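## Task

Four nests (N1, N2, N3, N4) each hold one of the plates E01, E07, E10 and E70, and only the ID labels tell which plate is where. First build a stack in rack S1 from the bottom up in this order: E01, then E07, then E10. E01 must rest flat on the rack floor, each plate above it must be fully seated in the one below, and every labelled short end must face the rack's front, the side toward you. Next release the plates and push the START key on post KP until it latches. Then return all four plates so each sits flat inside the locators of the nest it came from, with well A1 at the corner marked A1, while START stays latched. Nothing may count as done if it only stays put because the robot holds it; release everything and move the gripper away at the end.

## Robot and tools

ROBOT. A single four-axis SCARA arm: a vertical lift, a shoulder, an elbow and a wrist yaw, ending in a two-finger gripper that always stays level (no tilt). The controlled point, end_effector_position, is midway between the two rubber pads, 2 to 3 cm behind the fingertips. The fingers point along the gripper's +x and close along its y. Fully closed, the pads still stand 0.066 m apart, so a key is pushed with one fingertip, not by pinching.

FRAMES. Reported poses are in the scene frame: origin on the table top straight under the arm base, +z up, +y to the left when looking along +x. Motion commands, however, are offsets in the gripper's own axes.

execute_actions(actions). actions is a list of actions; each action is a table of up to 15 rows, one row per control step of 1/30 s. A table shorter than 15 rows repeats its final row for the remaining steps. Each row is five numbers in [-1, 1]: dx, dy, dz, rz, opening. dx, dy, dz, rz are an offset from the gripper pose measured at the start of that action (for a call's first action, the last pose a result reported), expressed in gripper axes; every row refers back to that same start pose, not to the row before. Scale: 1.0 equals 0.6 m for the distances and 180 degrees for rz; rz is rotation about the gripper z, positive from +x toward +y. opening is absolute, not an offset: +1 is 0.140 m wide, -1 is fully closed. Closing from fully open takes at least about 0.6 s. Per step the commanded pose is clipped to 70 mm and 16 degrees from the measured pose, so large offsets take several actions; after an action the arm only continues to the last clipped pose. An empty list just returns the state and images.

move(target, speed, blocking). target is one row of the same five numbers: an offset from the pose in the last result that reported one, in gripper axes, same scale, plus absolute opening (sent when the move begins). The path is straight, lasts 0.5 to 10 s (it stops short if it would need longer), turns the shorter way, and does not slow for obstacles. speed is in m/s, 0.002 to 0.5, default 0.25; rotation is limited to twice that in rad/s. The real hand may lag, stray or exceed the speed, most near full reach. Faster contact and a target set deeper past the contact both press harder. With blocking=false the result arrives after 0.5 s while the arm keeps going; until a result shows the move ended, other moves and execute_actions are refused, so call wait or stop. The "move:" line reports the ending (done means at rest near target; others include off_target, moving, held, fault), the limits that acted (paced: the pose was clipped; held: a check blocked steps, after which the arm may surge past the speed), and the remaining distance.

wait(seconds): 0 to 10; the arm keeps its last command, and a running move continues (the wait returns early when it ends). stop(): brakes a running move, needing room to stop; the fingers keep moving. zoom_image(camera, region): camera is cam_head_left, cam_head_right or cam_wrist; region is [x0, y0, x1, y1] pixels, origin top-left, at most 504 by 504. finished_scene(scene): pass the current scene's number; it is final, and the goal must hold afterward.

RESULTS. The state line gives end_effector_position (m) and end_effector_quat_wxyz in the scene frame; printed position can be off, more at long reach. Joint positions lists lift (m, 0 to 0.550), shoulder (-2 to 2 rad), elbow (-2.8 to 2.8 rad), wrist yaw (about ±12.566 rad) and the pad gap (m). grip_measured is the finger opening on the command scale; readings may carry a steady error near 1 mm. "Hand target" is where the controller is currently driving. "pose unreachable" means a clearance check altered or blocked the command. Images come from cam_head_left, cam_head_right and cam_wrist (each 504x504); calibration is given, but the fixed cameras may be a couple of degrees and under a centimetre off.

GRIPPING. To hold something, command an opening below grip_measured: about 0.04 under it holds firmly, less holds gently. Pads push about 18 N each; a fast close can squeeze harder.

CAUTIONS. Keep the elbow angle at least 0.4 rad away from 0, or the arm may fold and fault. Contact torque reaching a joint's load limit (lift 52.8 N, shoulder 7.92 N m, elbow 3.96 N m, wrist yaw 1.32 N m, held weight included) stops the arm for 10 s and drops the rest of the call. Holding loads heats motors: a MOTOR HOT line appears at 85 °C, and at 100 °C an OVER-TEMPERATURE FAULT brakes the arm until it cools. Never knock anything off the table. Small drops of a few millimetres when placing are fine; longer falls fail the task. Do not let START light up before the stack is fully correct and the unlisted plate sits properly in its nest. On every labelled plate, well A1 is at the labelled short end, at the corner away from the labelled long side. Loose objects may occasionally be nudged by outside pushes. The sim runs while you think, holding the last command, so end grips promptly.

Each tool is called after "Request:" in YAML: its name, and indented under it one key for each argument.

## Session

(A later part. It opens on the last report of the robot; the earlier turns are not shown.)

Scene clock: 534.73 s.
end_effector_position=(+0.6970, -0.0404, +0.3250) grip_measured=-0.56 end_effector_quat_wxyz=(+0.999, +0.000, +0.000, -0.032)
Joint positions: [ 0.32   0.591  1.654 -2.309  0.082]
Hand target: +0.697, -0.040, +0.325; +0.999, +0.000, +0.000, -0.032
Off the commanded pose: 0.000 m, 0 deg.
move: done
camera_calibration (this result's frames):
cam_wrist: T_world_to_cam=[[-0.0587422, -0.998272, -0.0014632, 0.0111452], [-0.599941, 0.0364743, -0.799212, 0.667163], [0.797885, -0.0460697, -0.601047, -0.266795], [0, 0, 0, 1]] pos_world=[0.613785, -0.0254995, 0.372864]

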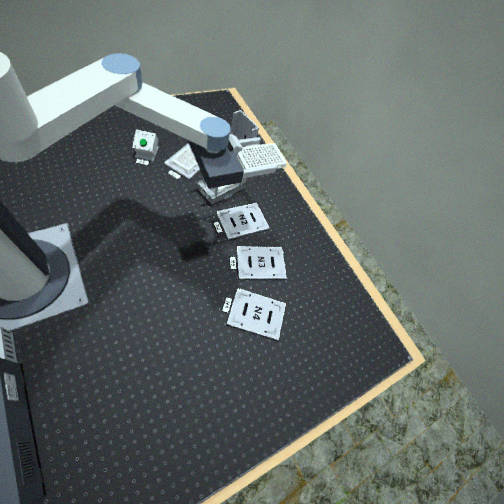

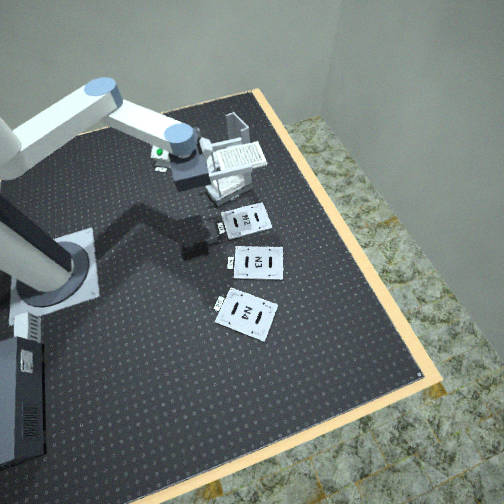

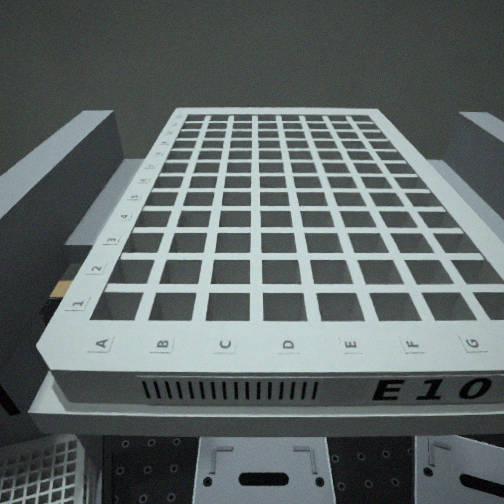

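Request:
move:
  target: [-0.02512, 0.27547, -0.0083, 0.0942, -0.60]
  speed: 0.2

Request:
move:
  target: [0, 0, -0.0087, 0, -0.60]
  speed: 0.02

Request:
zoom_image:
  camera: "cam_wrist"
  region: [0, 384, 160, 504]

Scene clock: 538.87 s.
end_effector_position=(+0.6925, +0.1257, +0.3200) grip_measured=-0.56 end_effector_quat_wxyz=(+0.993, +0.000, +0.000, +0.116)
Joint positions: [ 0.315  0.891  1.706 -2.365  0.082]
Hand target: +0.692, +0.126, +0.320; +0.993, +0.000, +0.000, +0.116
Off the commanded pose: 0.000 m, 0 deg.
move: done
camera_calibration (this result's frames):
cam_wrist: T_world_to_cam=[[0.235595, -0.97185, -0.0014632, -0.0304867], [-0.584405, -0.140467, -0.799212, 0.66592], [0.776509, 0.189145, -0.601047, -0.273287], [0, 0, 0, 1]] pos_world=[0.608559, 0.115602, 0.367908]

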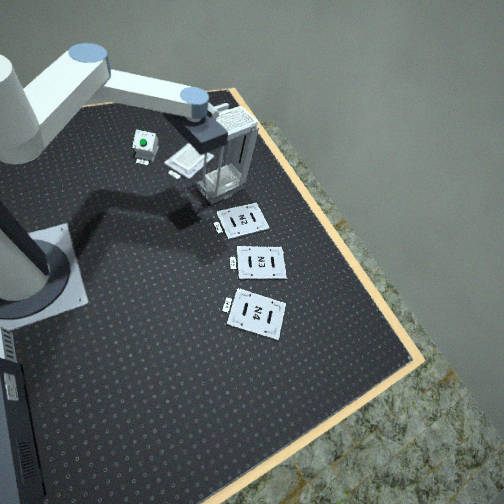

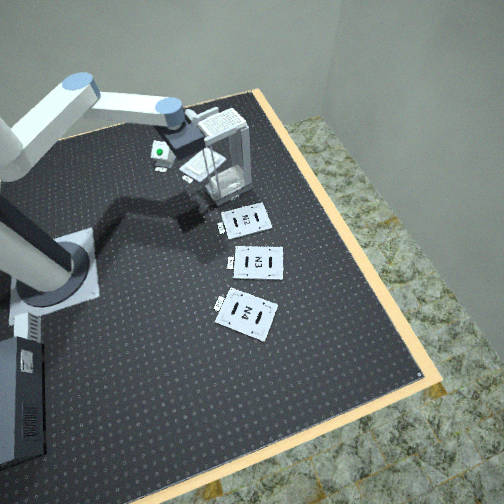

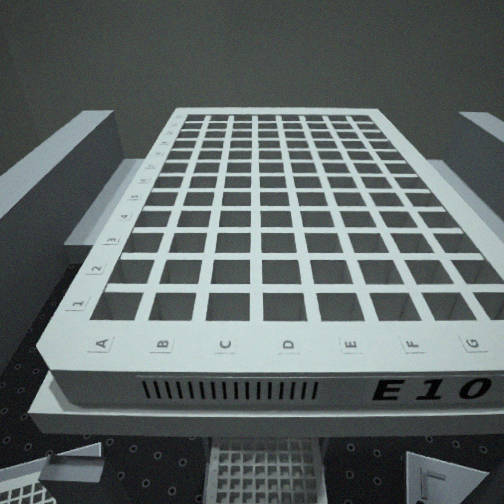

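Scene clock: 539.57 s.
end_effector_position=(+0.6925, +0.1257, +0.3148) grip_measured=-0.56 end_effector_quat_wxyz=(+0.993, +0.000, +0.000, +0.116)
Joint positions: [ 0.31   0.891  1.706 -2.365  0.082]
Hand target: +0.692, +0.126, +0.315; +0.993, +0.000, +0.000, +0.116
Off the commanded pose: 0.000 m, 0 deg.
move: done
camera_calibration (this result's frames):
cam_wrist: T_world_to_cam=[[0.235614, -0.971846, -0.0014632, -0.0304972], [-0.584402, -0.140479, -0.799212, 0.66174], [0.776505, 0.189161, -0.601047, -0.276429], [0, 0, 0, 1]] pos_world=[0.608556, 0.115612, 0.362679]

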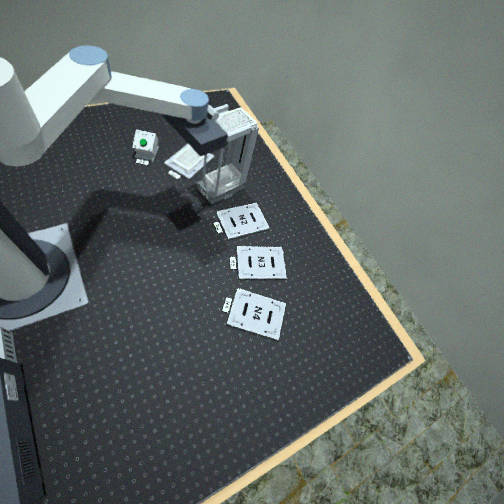

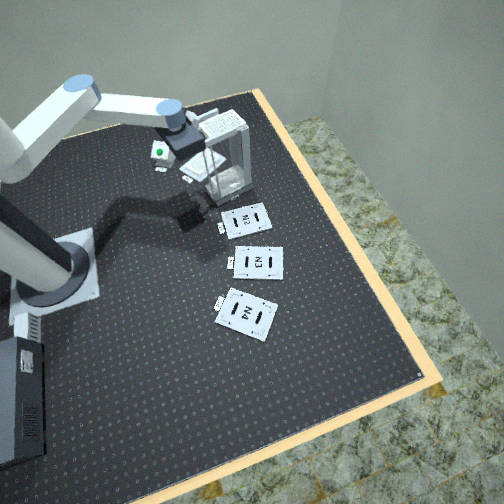

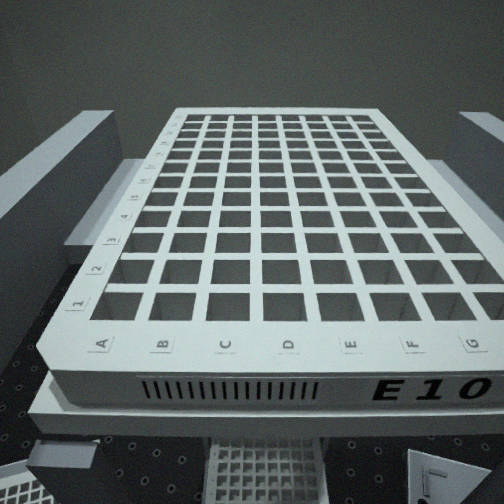

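Region (0, 384, 160, 504) of cam_wrist's 504x504 image, scaled by 3.150, with more detail than that image has; it fills the top 378 rows of this view, and the rest is white.

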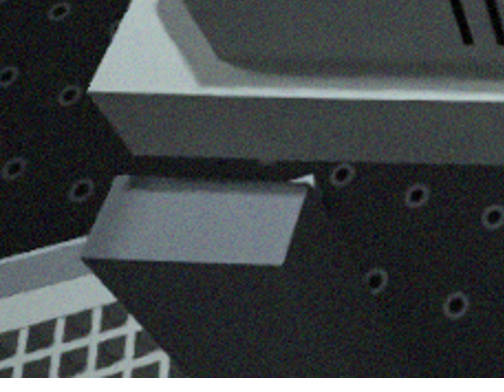

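Request:
move:
  target: [0, 0, -0.006, 0, -0.60]
  speed: 0.008

Scene clock: 541.93 s.
end_effector_position=(+0.6925, +0.1257, +0.3112) grip_measured=-0.56 end_effector_quat_wxyz=(+0.993, +0.000, +0.000, +0.116)
Joint positions: [ 0.306  0.891  1.706 -2.365  0.082]
Hand target: +0.692, +0.126, +0.311; +0.993, +0.000, +0.000, +0.116
Off the commanded pose: 0.000 m, 0 deg.
move: done
camera_calibration (this result's frames):
cam_wrist: T_world_to_cam=[[0.235615, -0.971845, -0.0014632, -0.0305026], [-0.584402, -0.140479, -0.799212, 0.658866], [0.776505, 0.189161, -0.601047, -0.27859], [0, 0, 0, 1]] pos_world=[0.608556, 0.115612, 0.359084]

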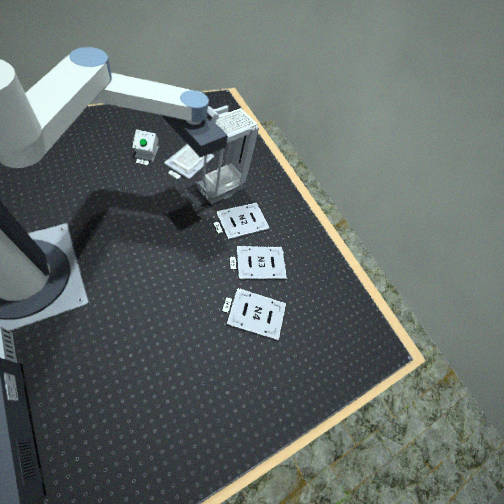

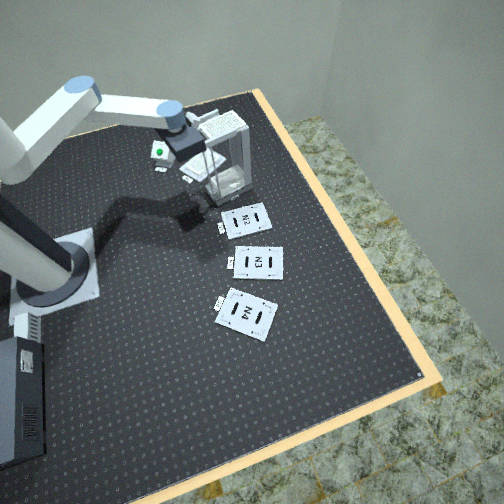

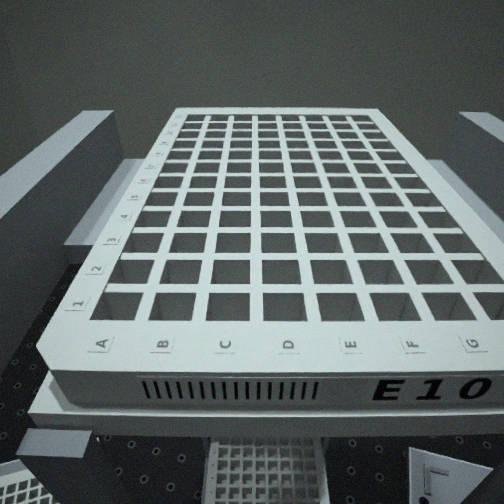

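Request:
move:
  target: [0, -0.0004, -0.357, 0, -0.60]
  speed: 0.12

Request:
move:
  target: [0, 0, -0.0115, 0, -0.60]
  speed: 0.01

Scene clock: 545.40 s.
end_effector_position=(+0.6925, +0.1255, +0.0969) grip_measured=-0.56 end_effector_quat_wxyz=(+0.993, +0.000, +0.000, +0.116)
Joint positions: [ 0.092  0.891  1.706 -2.364  0.082]
Hand target: +0.693, +0.125, +0.097; +0.993, +0.000, +0.000, +0.116
Off the commanded pose: 0.000 m, 0 deg.
move: done
camera_calibration (this result's frames):
cam_wrist: T_world_to_cam=[[0.235413, -0.971894, -0.0014632, -0.0308892], [-0.584431, -0.140358, -0.799212, 0.487615], [0.776544, 0.189, -0.601047, -0.407373], [0, 0, 0, 1]] pos_world=[0.608592, 0.115413, 0.144812]

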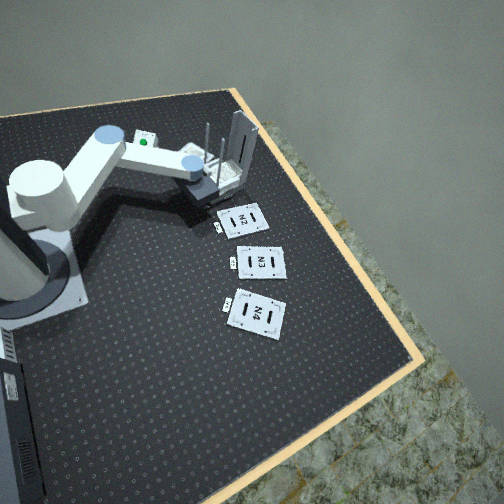

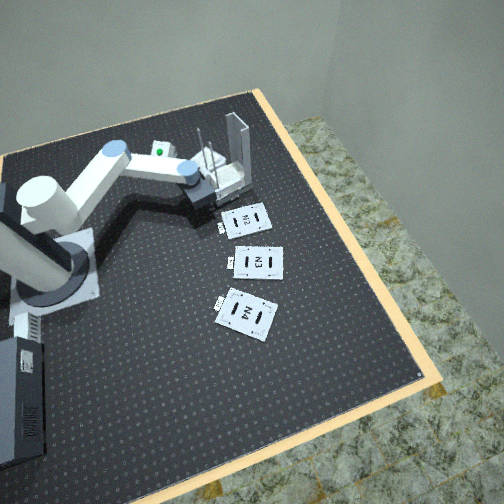

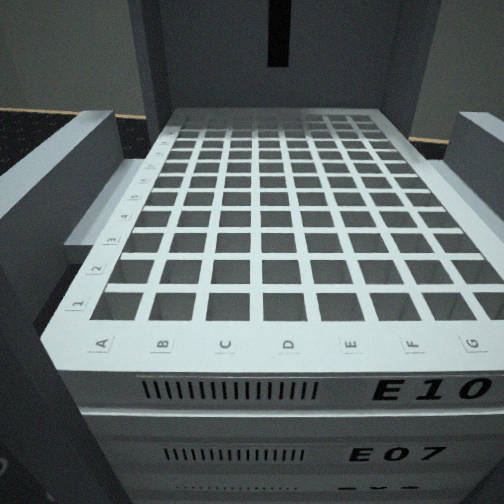

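Scene clock: 546.30 s.
end_effector_position=(+0.6925, +0.1255, +0.0900) grip_measured=-0.56 end_effector_quat_wxyz=(+0.993, +0.000, +0.000, +0.116)
Joint positions: [ 0.085  0.891  1.706 -2.364  0.082]
Hand target: +0.693, +0.126, +0.090; +0.993, +0.000, +0.000, +0.116
Off the commanded pose: 0.000 m, 0 deg.
move: done
camera_calibration (this result's frames):
cam_wrist: T_world_to_cam=[[0.235425, -0.971891, -0.0014632, -0.0309014], [-0.584429, -0.140365, -0.799212, 0.482092], [0.776542, 0.18901, -0.601047, -0.411525], [0, 0, 0, 1]] pos_world=[0.60859, 0.115418, 0.137903]

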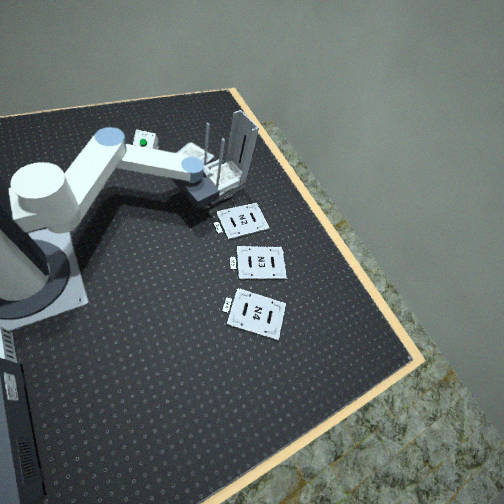

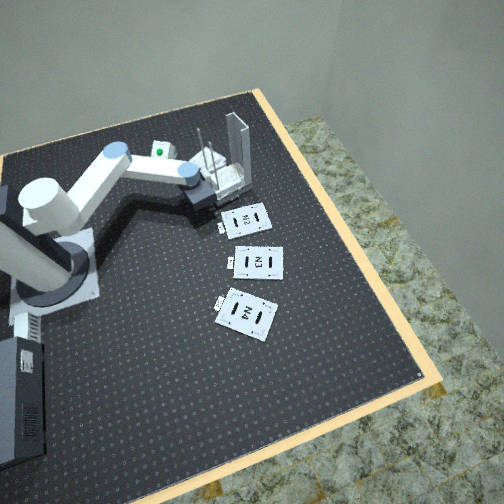

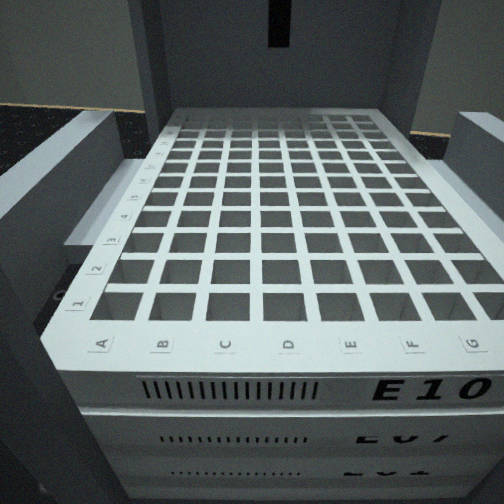

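Request:
execute_actions:
  actions:
    - [[0,0,0,0,-0.08]]

Request:
move:
  target: [-0.2, 0, 0, 0, -0.08]
  speed: 0.2

Request:
zoom_image:
  camera: "cam_wrist"
  region: [130, 20, 430, 260]

Scene clock: 549.07 s.
end_effector_position=(+0.6925, +0.1255, +0.0900) grip_measured=-0.08 end_effector_quat_wxyz=(+0.993, +0.000, +0.000, +0.116)
Joint positions: [ 0.085  0.891  1.706 -2.364  0.1  ]
Hand target: +0.693, +0.126, +0.090; +0.993, +0.000, +0.000, +0.116
Off the commanded pose: 0.000 m, 0 deg.
camera_calibration (this result's frames):
cam_wrist: T_world_to_cam=[[0.235421, -0.971892, -0.0014632, -0.0308995], [-0.58443, -0.140363, -0.799212, 0.482092], [0.776543, 0.189007, -0.601047, -0.411525], [0, 0, 0, 1]] pos_world=[0.608591, 0.115418, 0.137903]

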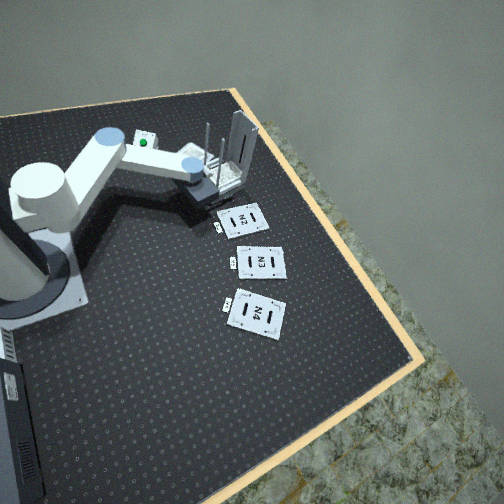

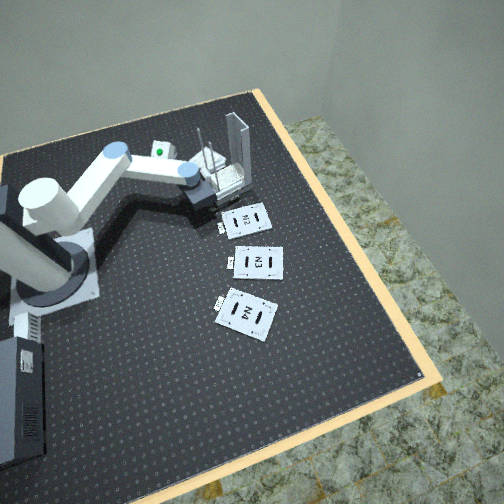

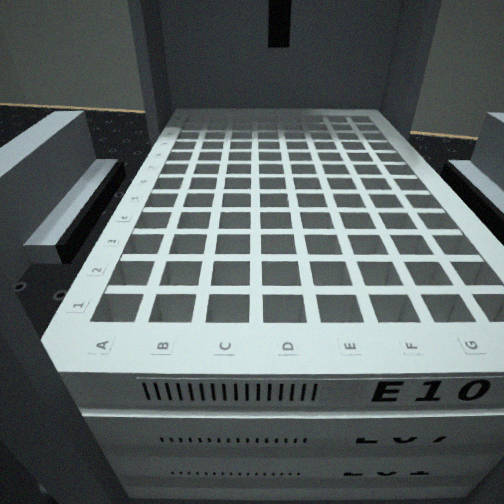

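Scene clock: 550.03 s.
end_effector_position=(+0.5757, +0.0978, +0.0900) grip_measured=-0.08 end_effector_quat_wxyz=(+0.993, +0.000, +0.000, +0.116)
Joint positions: [ 0.085  1.142  1.093 -2.003  0.1  ]
Hand target: +0.576, +0.098, +0.090; +0.993, +0.000, +0.000, +0.116
Off the commanded pose: 0.000 m, 0 deg.
move: done
camera_calibration (this result's frames):
cam_wrist: T_world_to_cam=[[0.2351, -0.97197, -0.0014632, -0.0301316], [-0.584476, -0.14017, -0.799212, 0.409922], [0.776605, 0.18875, -0.601047, -0.315569], [0, 0, 0, 1]] pos_world=[0.491746, 0.0877352, 0.137899]

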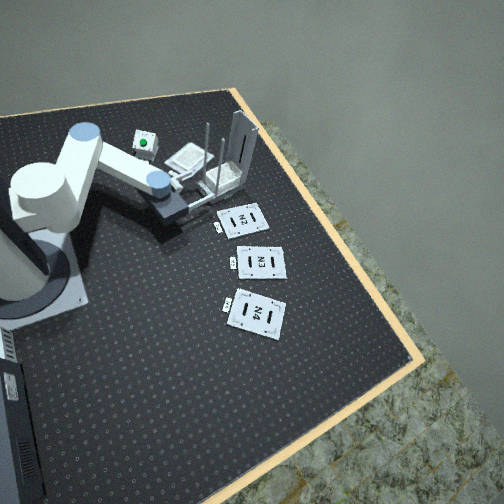

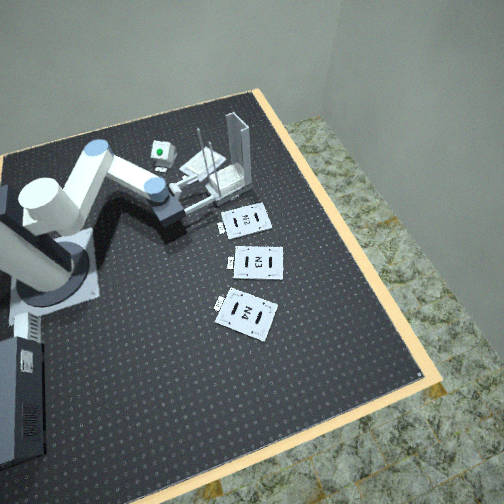

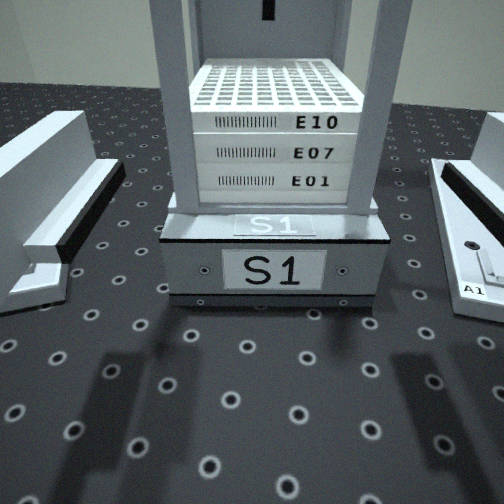

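Region (130, 20, 430, 260) of cam_wrist's 504x504 image, scaled by 1.680, with more detail than that image has; it fills the top 403 rows of this view, and the rest is white.

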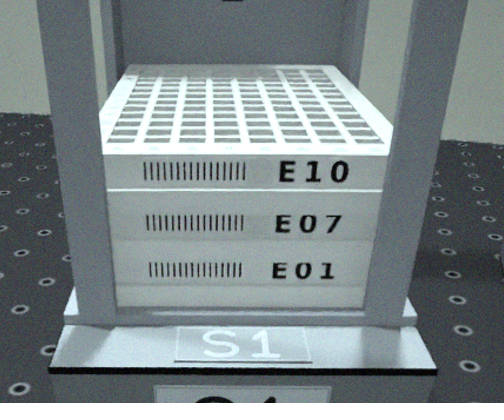

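Request:
move:
  target: [-0.0789, 0.2005, 0, 0.104, -1]
  speed: 0.3

Request:
zoom_image:
  camera: "cam_wrist"
  region: [110, 100, 390, 300]

Scene clock: 556.93 s.
end_effector_position=(+0.5019, +0.2041, +0.0900) grip_measured=-0.99 end_effector_quat_wxyz=(+0.961, +0.000, +0.000, +0.276)
Joint positions: [ 0.085  1.498  0.972 -1.91   0.066]
Hand target: +0.502, +0.204, +0.090; +0.961, +0.000, +0.000, +0.276
Off the commanded pose: 0.000 m, 0 deg.
move: done
camera_calibration (this result's frames):
cam_wrist: T_world_to_cam=[[0.535194, -0.844728, -0.0014632, -0.0860579], [-0.508348, -0.320689, -0.799212, 0.380321], [0.674648, 0.428477, -0.601047, -0.276072], [0, 0, 0, 1]] pos_world=[0.425645, 0.16756, 0.137899]

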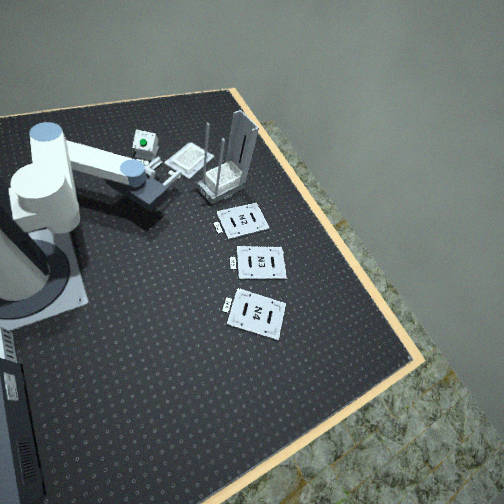

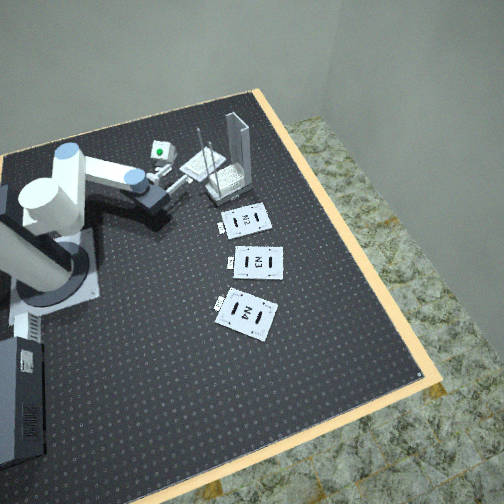

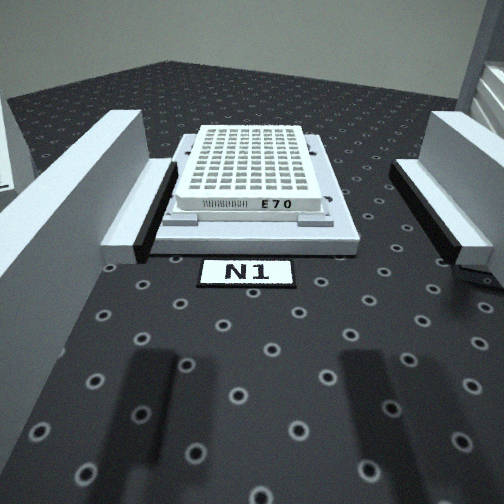

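Region (110, 100, 390, 300) of cam_wrist's 504x504 image, scaled by 1.800, with more detail than that image has; it fills the top 360 rows of this view, and the rest is white.

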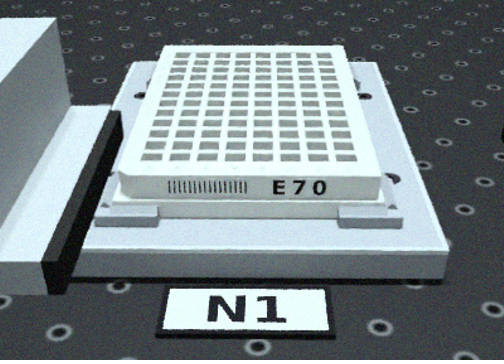

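Request:
move:
  target: [0.004, 0.2207, 0.0667, 0.1444, -1]
  speed: 0.25

Scene clock: 563.03 s.
end_effector_position=(+0.4336, +0.3177, +0.1301) grip_measured=-0.99 end_effector_quat_wxyz=(+0.874, +0.000, +0.000, +0.485)
Joint positions: [ 0.125  1.723  1.088 -1.798  0.066]
Hand target: +0.434, +0.318, +0.130; +0.874, +0.000, +0.000, +0.485
Off the commanded pose: 0.000 m, 0 deg.
move: done
camera_calibration (this result's frames):
cam_wrist: T_world_to_cam=[[0.85154, -0.524288, -0.0014632, -0.192438], [-0.316118, -0.511204, -0.799212, 0.391224], [0.418269, 0.681024, -0.601047, -0.223631], [0, 0, 0, 1]] pos_world=[0.381079, 0.2514, 0.177977]

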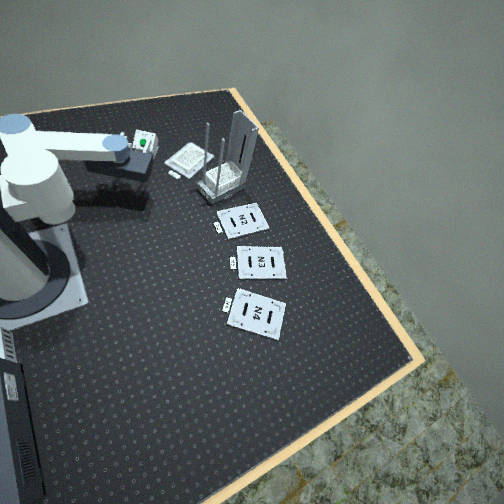

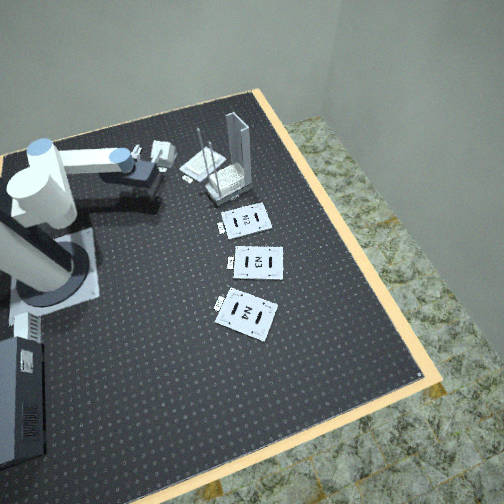

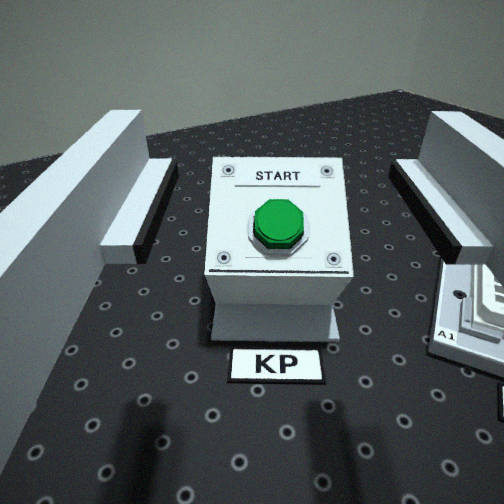

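Request:
zoom_image:
  camera: "cam_wrist"
  region: [180, 140, 380, 360]

Region (180, 140, 380, 360) of cam_wrist's 504x504 image, scaled by 2.291, with more detail than that image has; it fills the left 458 columns of this view, and the rest is white.

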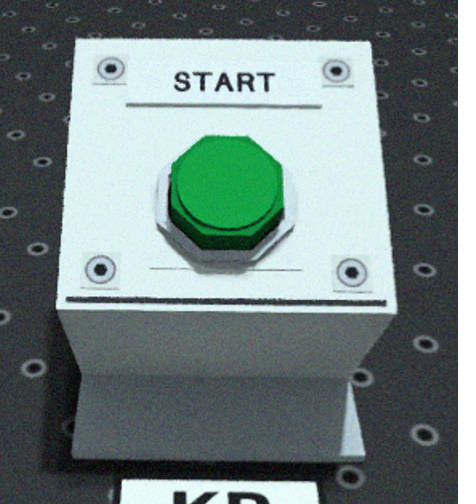

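Request:
move:
  target: [0.0535, -0.0752, -0.0475, 0, -1]
  speed: 0.1

Scene clock: 585.20 s.
end_effector_position=(+0.4889, +0.3210, +0.1015) grip_measured=-0.99 end_effector_quat_wxyz=(+0.874, +0.000, +0.000, +0.485)
Joint positions: [ 0.097  1.526  1.287 -1.799  0.066]
Hand target: +0.489, +0.321, +0.102; +0.874, +0.000, +0.000, +0.485
Off the commanded pose: 0.000 m, 0 deg.
move: done
camera_calibration (this result's frames):
cam_wrist: T_world_to_cam=[[0.85154, -0.524287, -0.0014632, -0.237804], [-0.316118, -0.511204, -0.799212, 0.387605], [0.418269, 0.681024, -0.601047, -0.266223], [0, 0, 0, 1]] pos_world=[0.436381, 0.254772, 0.149418]

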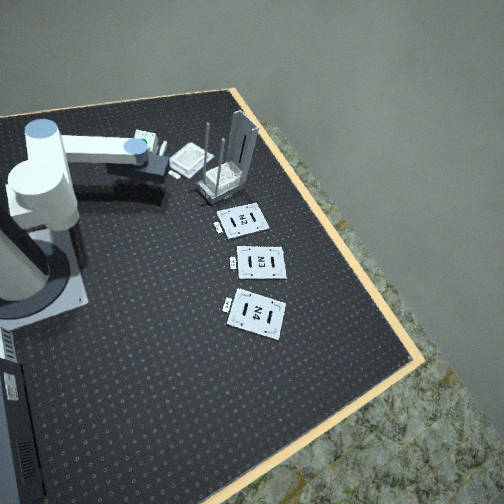

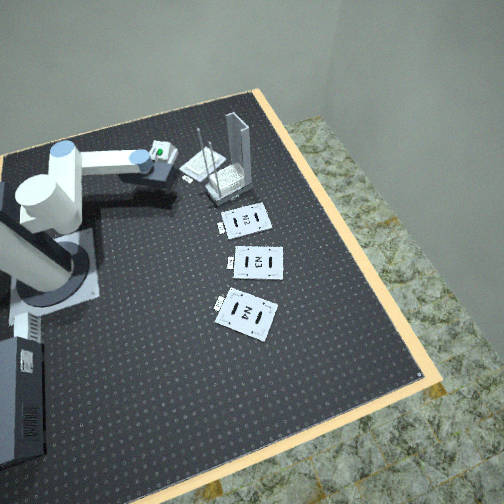

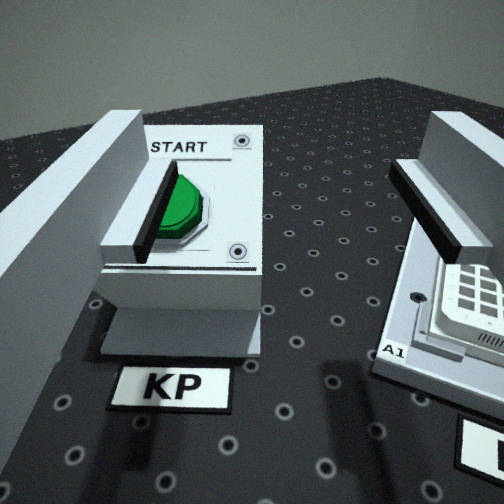

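Request:
move:
  target: [0.0125, 0, -0.0217, 0, -1]
  speed: 0.02

Scene clock: 589.47 s.
end_effector_position=(+0.4927, +0.3275, +0.0885) grip_measured=-0.99 end_effector_quat_wxyz=(+0.874, +0.000, +0.000, +0.485)
Joint positions: [ 0.083  1.519  1.322 -1.827  0.066]
Hand target: +0.493, +0.327, +0.089; +0.874, +0.000, +0.000, +0.485
Off the commanded pose: 0.000 m, 0 deg.
move: done
camera_calibration (this result's frames):
cam_wrist: T_world_to_cam=[[0.851739, -0.523964, -0.0014632, -0.23797], [-0.315924, -0.511324, -0.799212, 0.381624], [0.41801, 0.681183, -0.601047, -0.279987], [0, 0, 0, 1]] pos_world=[0.44029, 0.261168, 0.136365]

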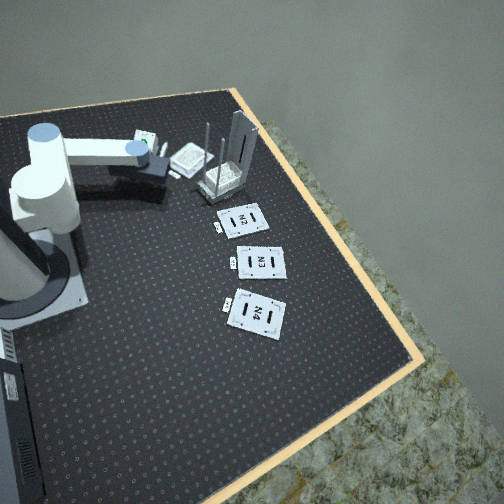

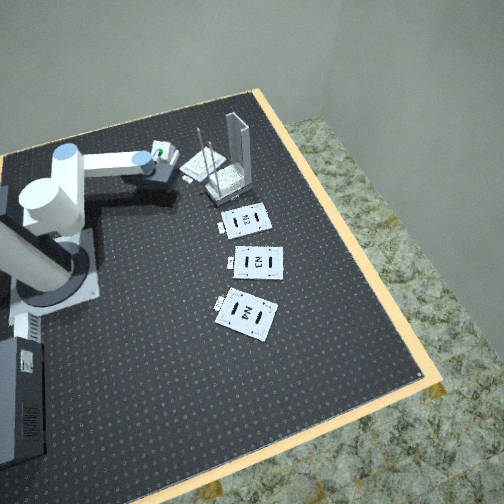

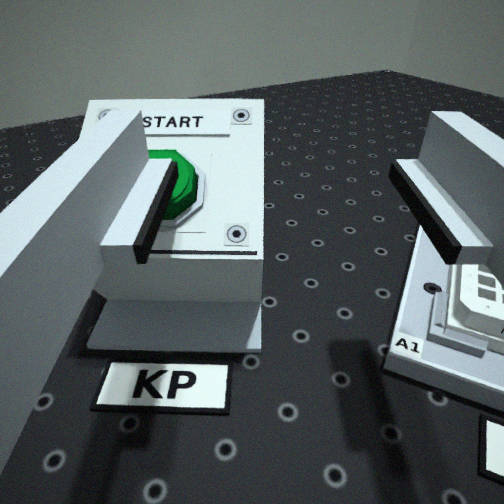

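Request:
move:
  target: [0.0033, 0, -0.0058, 0, -1]
  speed: 0.01

Request:
zoom_image:
  camera: "cam_wrist"
  region: [80, 90, 280, 270]

Scene clock: 592.47 s.
end_effector_position=(+0.4937, +0.3292, +0.0850) grip_measured=-0.99 end_effector_quat_wxyz=(+0.874, +0.000, +0.000, +0.486)
Joint positions: [ 0.08   1.517  1.331 -1.834  0.066]
Hand target: +0.494, +0.329, +0.085; +0.874, +0.000, +0.000, +0.485
Off the commanded pose: 0.000 m, 0 deg.
move: done
camera_calibration (this result's frames):
cam_wrist: T_world_to_cam=[[0.851901, -0.5237, -0.0014632, -0.23807], [-0.315765, -0.511422, -0.799212, 0.379992], [0.417799, 0.681312, -0.601047, -0.283574], [0, 0, 0, 1]] pos_world=[0.441277, 0.262861, 0.132904]

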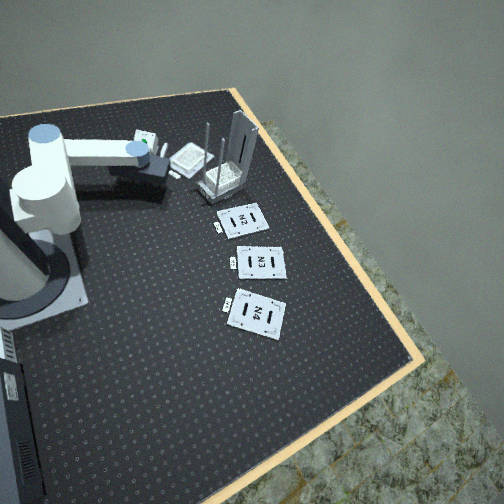

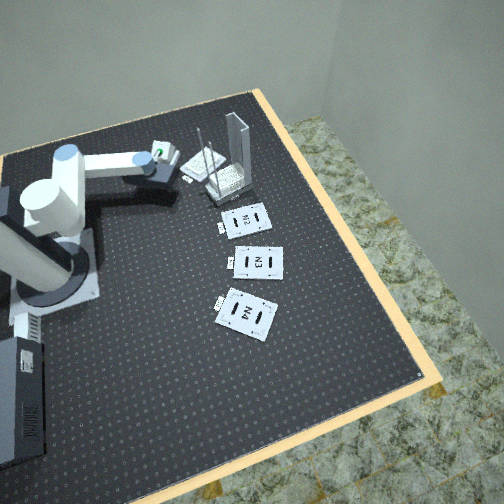

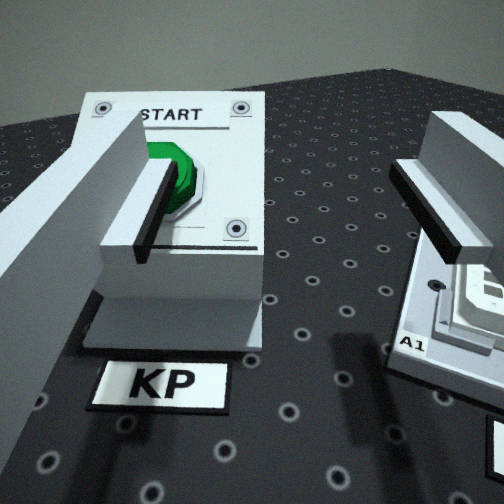

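Region (80, 90, 280, 270) of cam_wrist's 504x504 image, scaled by 2.520, with more detail than that image has; it fills the top 454 rows of this view, and the rest is white.

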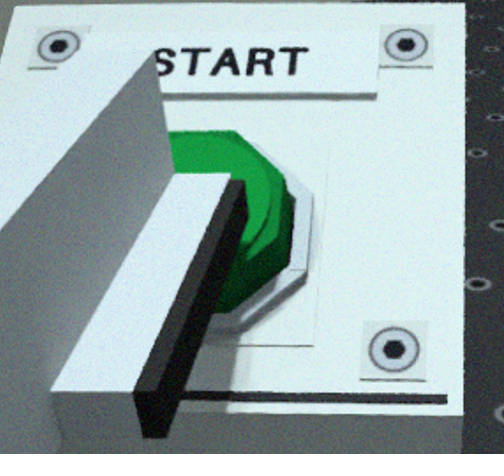

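Request:
execute_actions:
  actions: []

Scene clock: 604.33 s.
end_effector_position=(+0.4937, +0.3292, +0.0850) grip_measured=-0.99 end_effector_quat_wxyz=(+0.874, +0.000, +0.000, +0.486)
Joint positions: [ 0.08   1.517  1.331 -1.835  0.066]
Hand target: +0.494, +0.329, +0.085; +0.874, +0.000, +0.000, +0.485
Off the commanded pose: 0.000 m, 0 deg.
camera_calibration (this result's frames):
cam_wrist: T_world_to_cam=[[0.851901, -0.523701, -0.0014632, -0.23807], [-0.315766, -0.511421, -0.799212, 0.379992], [0.4178, 0.681312, -0.601047, -0.283574], [0, 0, 0, 1]] pos_world=[0.441277, 0.262861, 0.132904]

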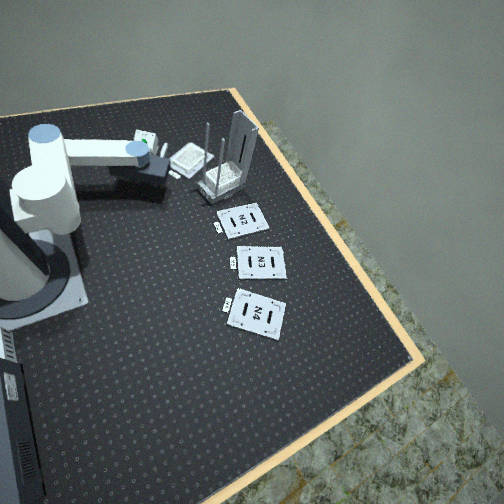

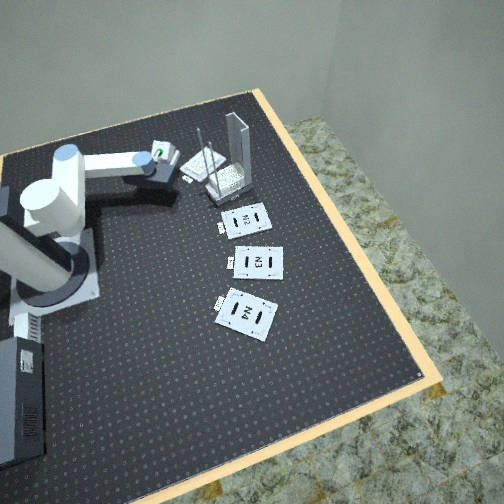

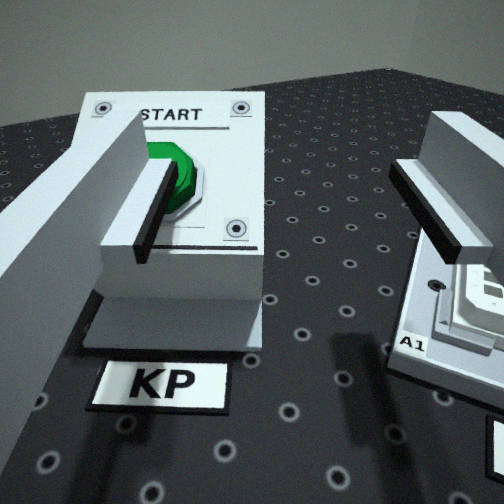

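Request:
zoom_image:
  camera: "cam_head_right"
  region: [140, 100, 300, 220]

Request:
zoom_image:
  camera: "cam_head_left"
  region: [120, 100, 280, 220]

Region (140, 100, 300, 220) of cam_head_right's 504x504 image, scaled by 3.150, with more detail than that image has; it fills the top 378 rows of this view, and the rest is white.

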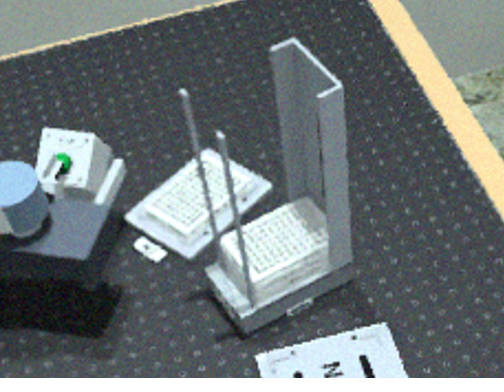

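Region (120, 100, 280, 220) of cam_head_left's 504x504 image, scaled by 3.150, with more detail than that image has; it fills the top 378 rows of this view, and the rest is white.

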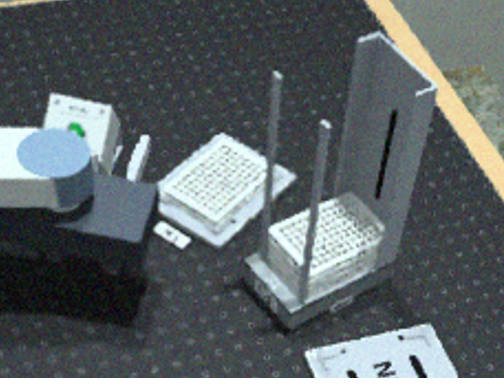

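Stack and N1 look fine. Continue pressing.

Request:
move:
  target: [0.0033, 0, -0.0058, 0, -1]
  speed: 0.01

Scene clock: 610.00 s.
end_effector_position=(+0.4947, +0.3308, +0.0817) grip_measured=-0.99 end_effector_quat_wxyz=(+0.874, +0.000, +0.000, +0.486)
Joint positions: [ 0.077  1.516  1.34  -1.841  0.066]
Hand target: +0.495, +0.331, +0.082; +0.874, +0.000, +0.000, +0.486
Off the commanded pose: 0.000 m, 0 deg.
move: done
camera_calibration (this result's frames):
cam_wrist: T_world_to_cam=[[0.85207, -0.523427, -0.0014632, -0.2382], [-0.315601, -0.511523, -0.799212, 0.378398], [0.41758, 0.681446, -0.601047, -0.287034], [0, 0, 0, 1]] pos_world=[0.442245, 0.264477, 0.129551]

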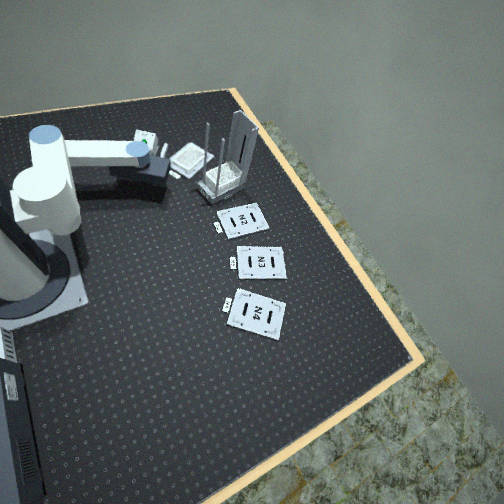

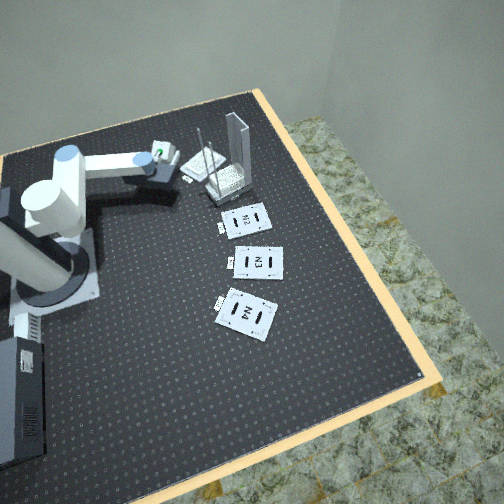

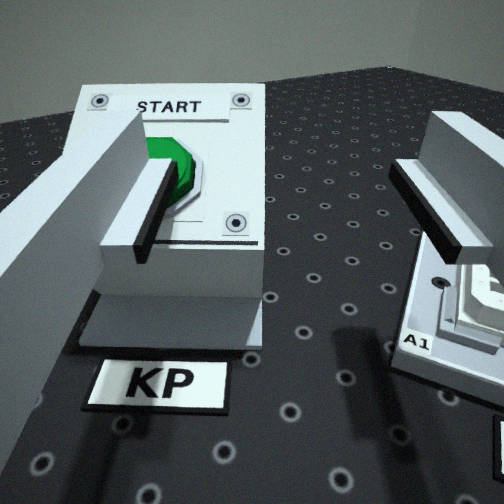

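Request:
move:
  target: [0.0033, 0, -0.0058, 0, -1]
  speed: 0.01

Scene clock: 611.63 s.
end_effector_position=(+0.4957, +0.3324, +0.0784) grip_measured=-0.99 end_effector_quat_wxyz=(+0.874, +0.000, +0.000, +0.486)
Joint positions: [ 0.073  1.514  1.349 -1.848  0.066]
Hand target: +0.496, +0.332, +0.078; +0.874, +0.000, +0.000, +0.486
Off the commanded pose: 0.000 m, 0 deg.
move: done
camera_calibration (this result's frames):
cam_wrist: T_world_to_cam=[[0.852047, -0.523463, -0.0014632, -0.238213], [-0.315623, -0.51151, -0.799212, 0.376882], [0.417609, 0.681429, -0.601047, -0.290512], [0, 0, 0, 1]] pos_world=[0.443242, 0.266046, 0.126249]

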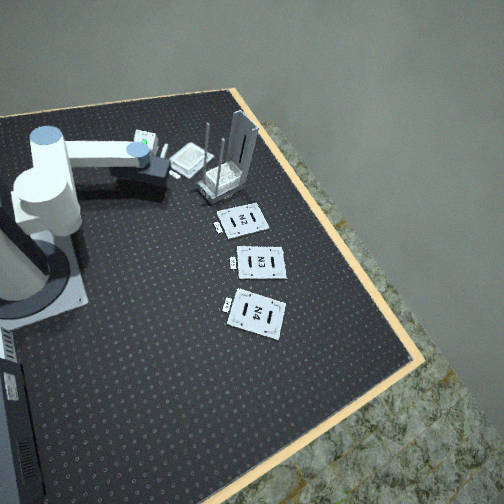

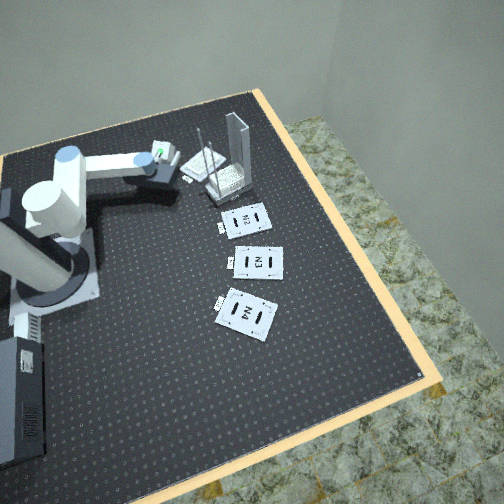

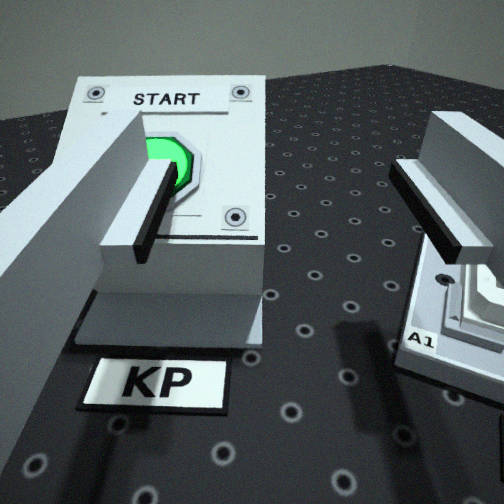

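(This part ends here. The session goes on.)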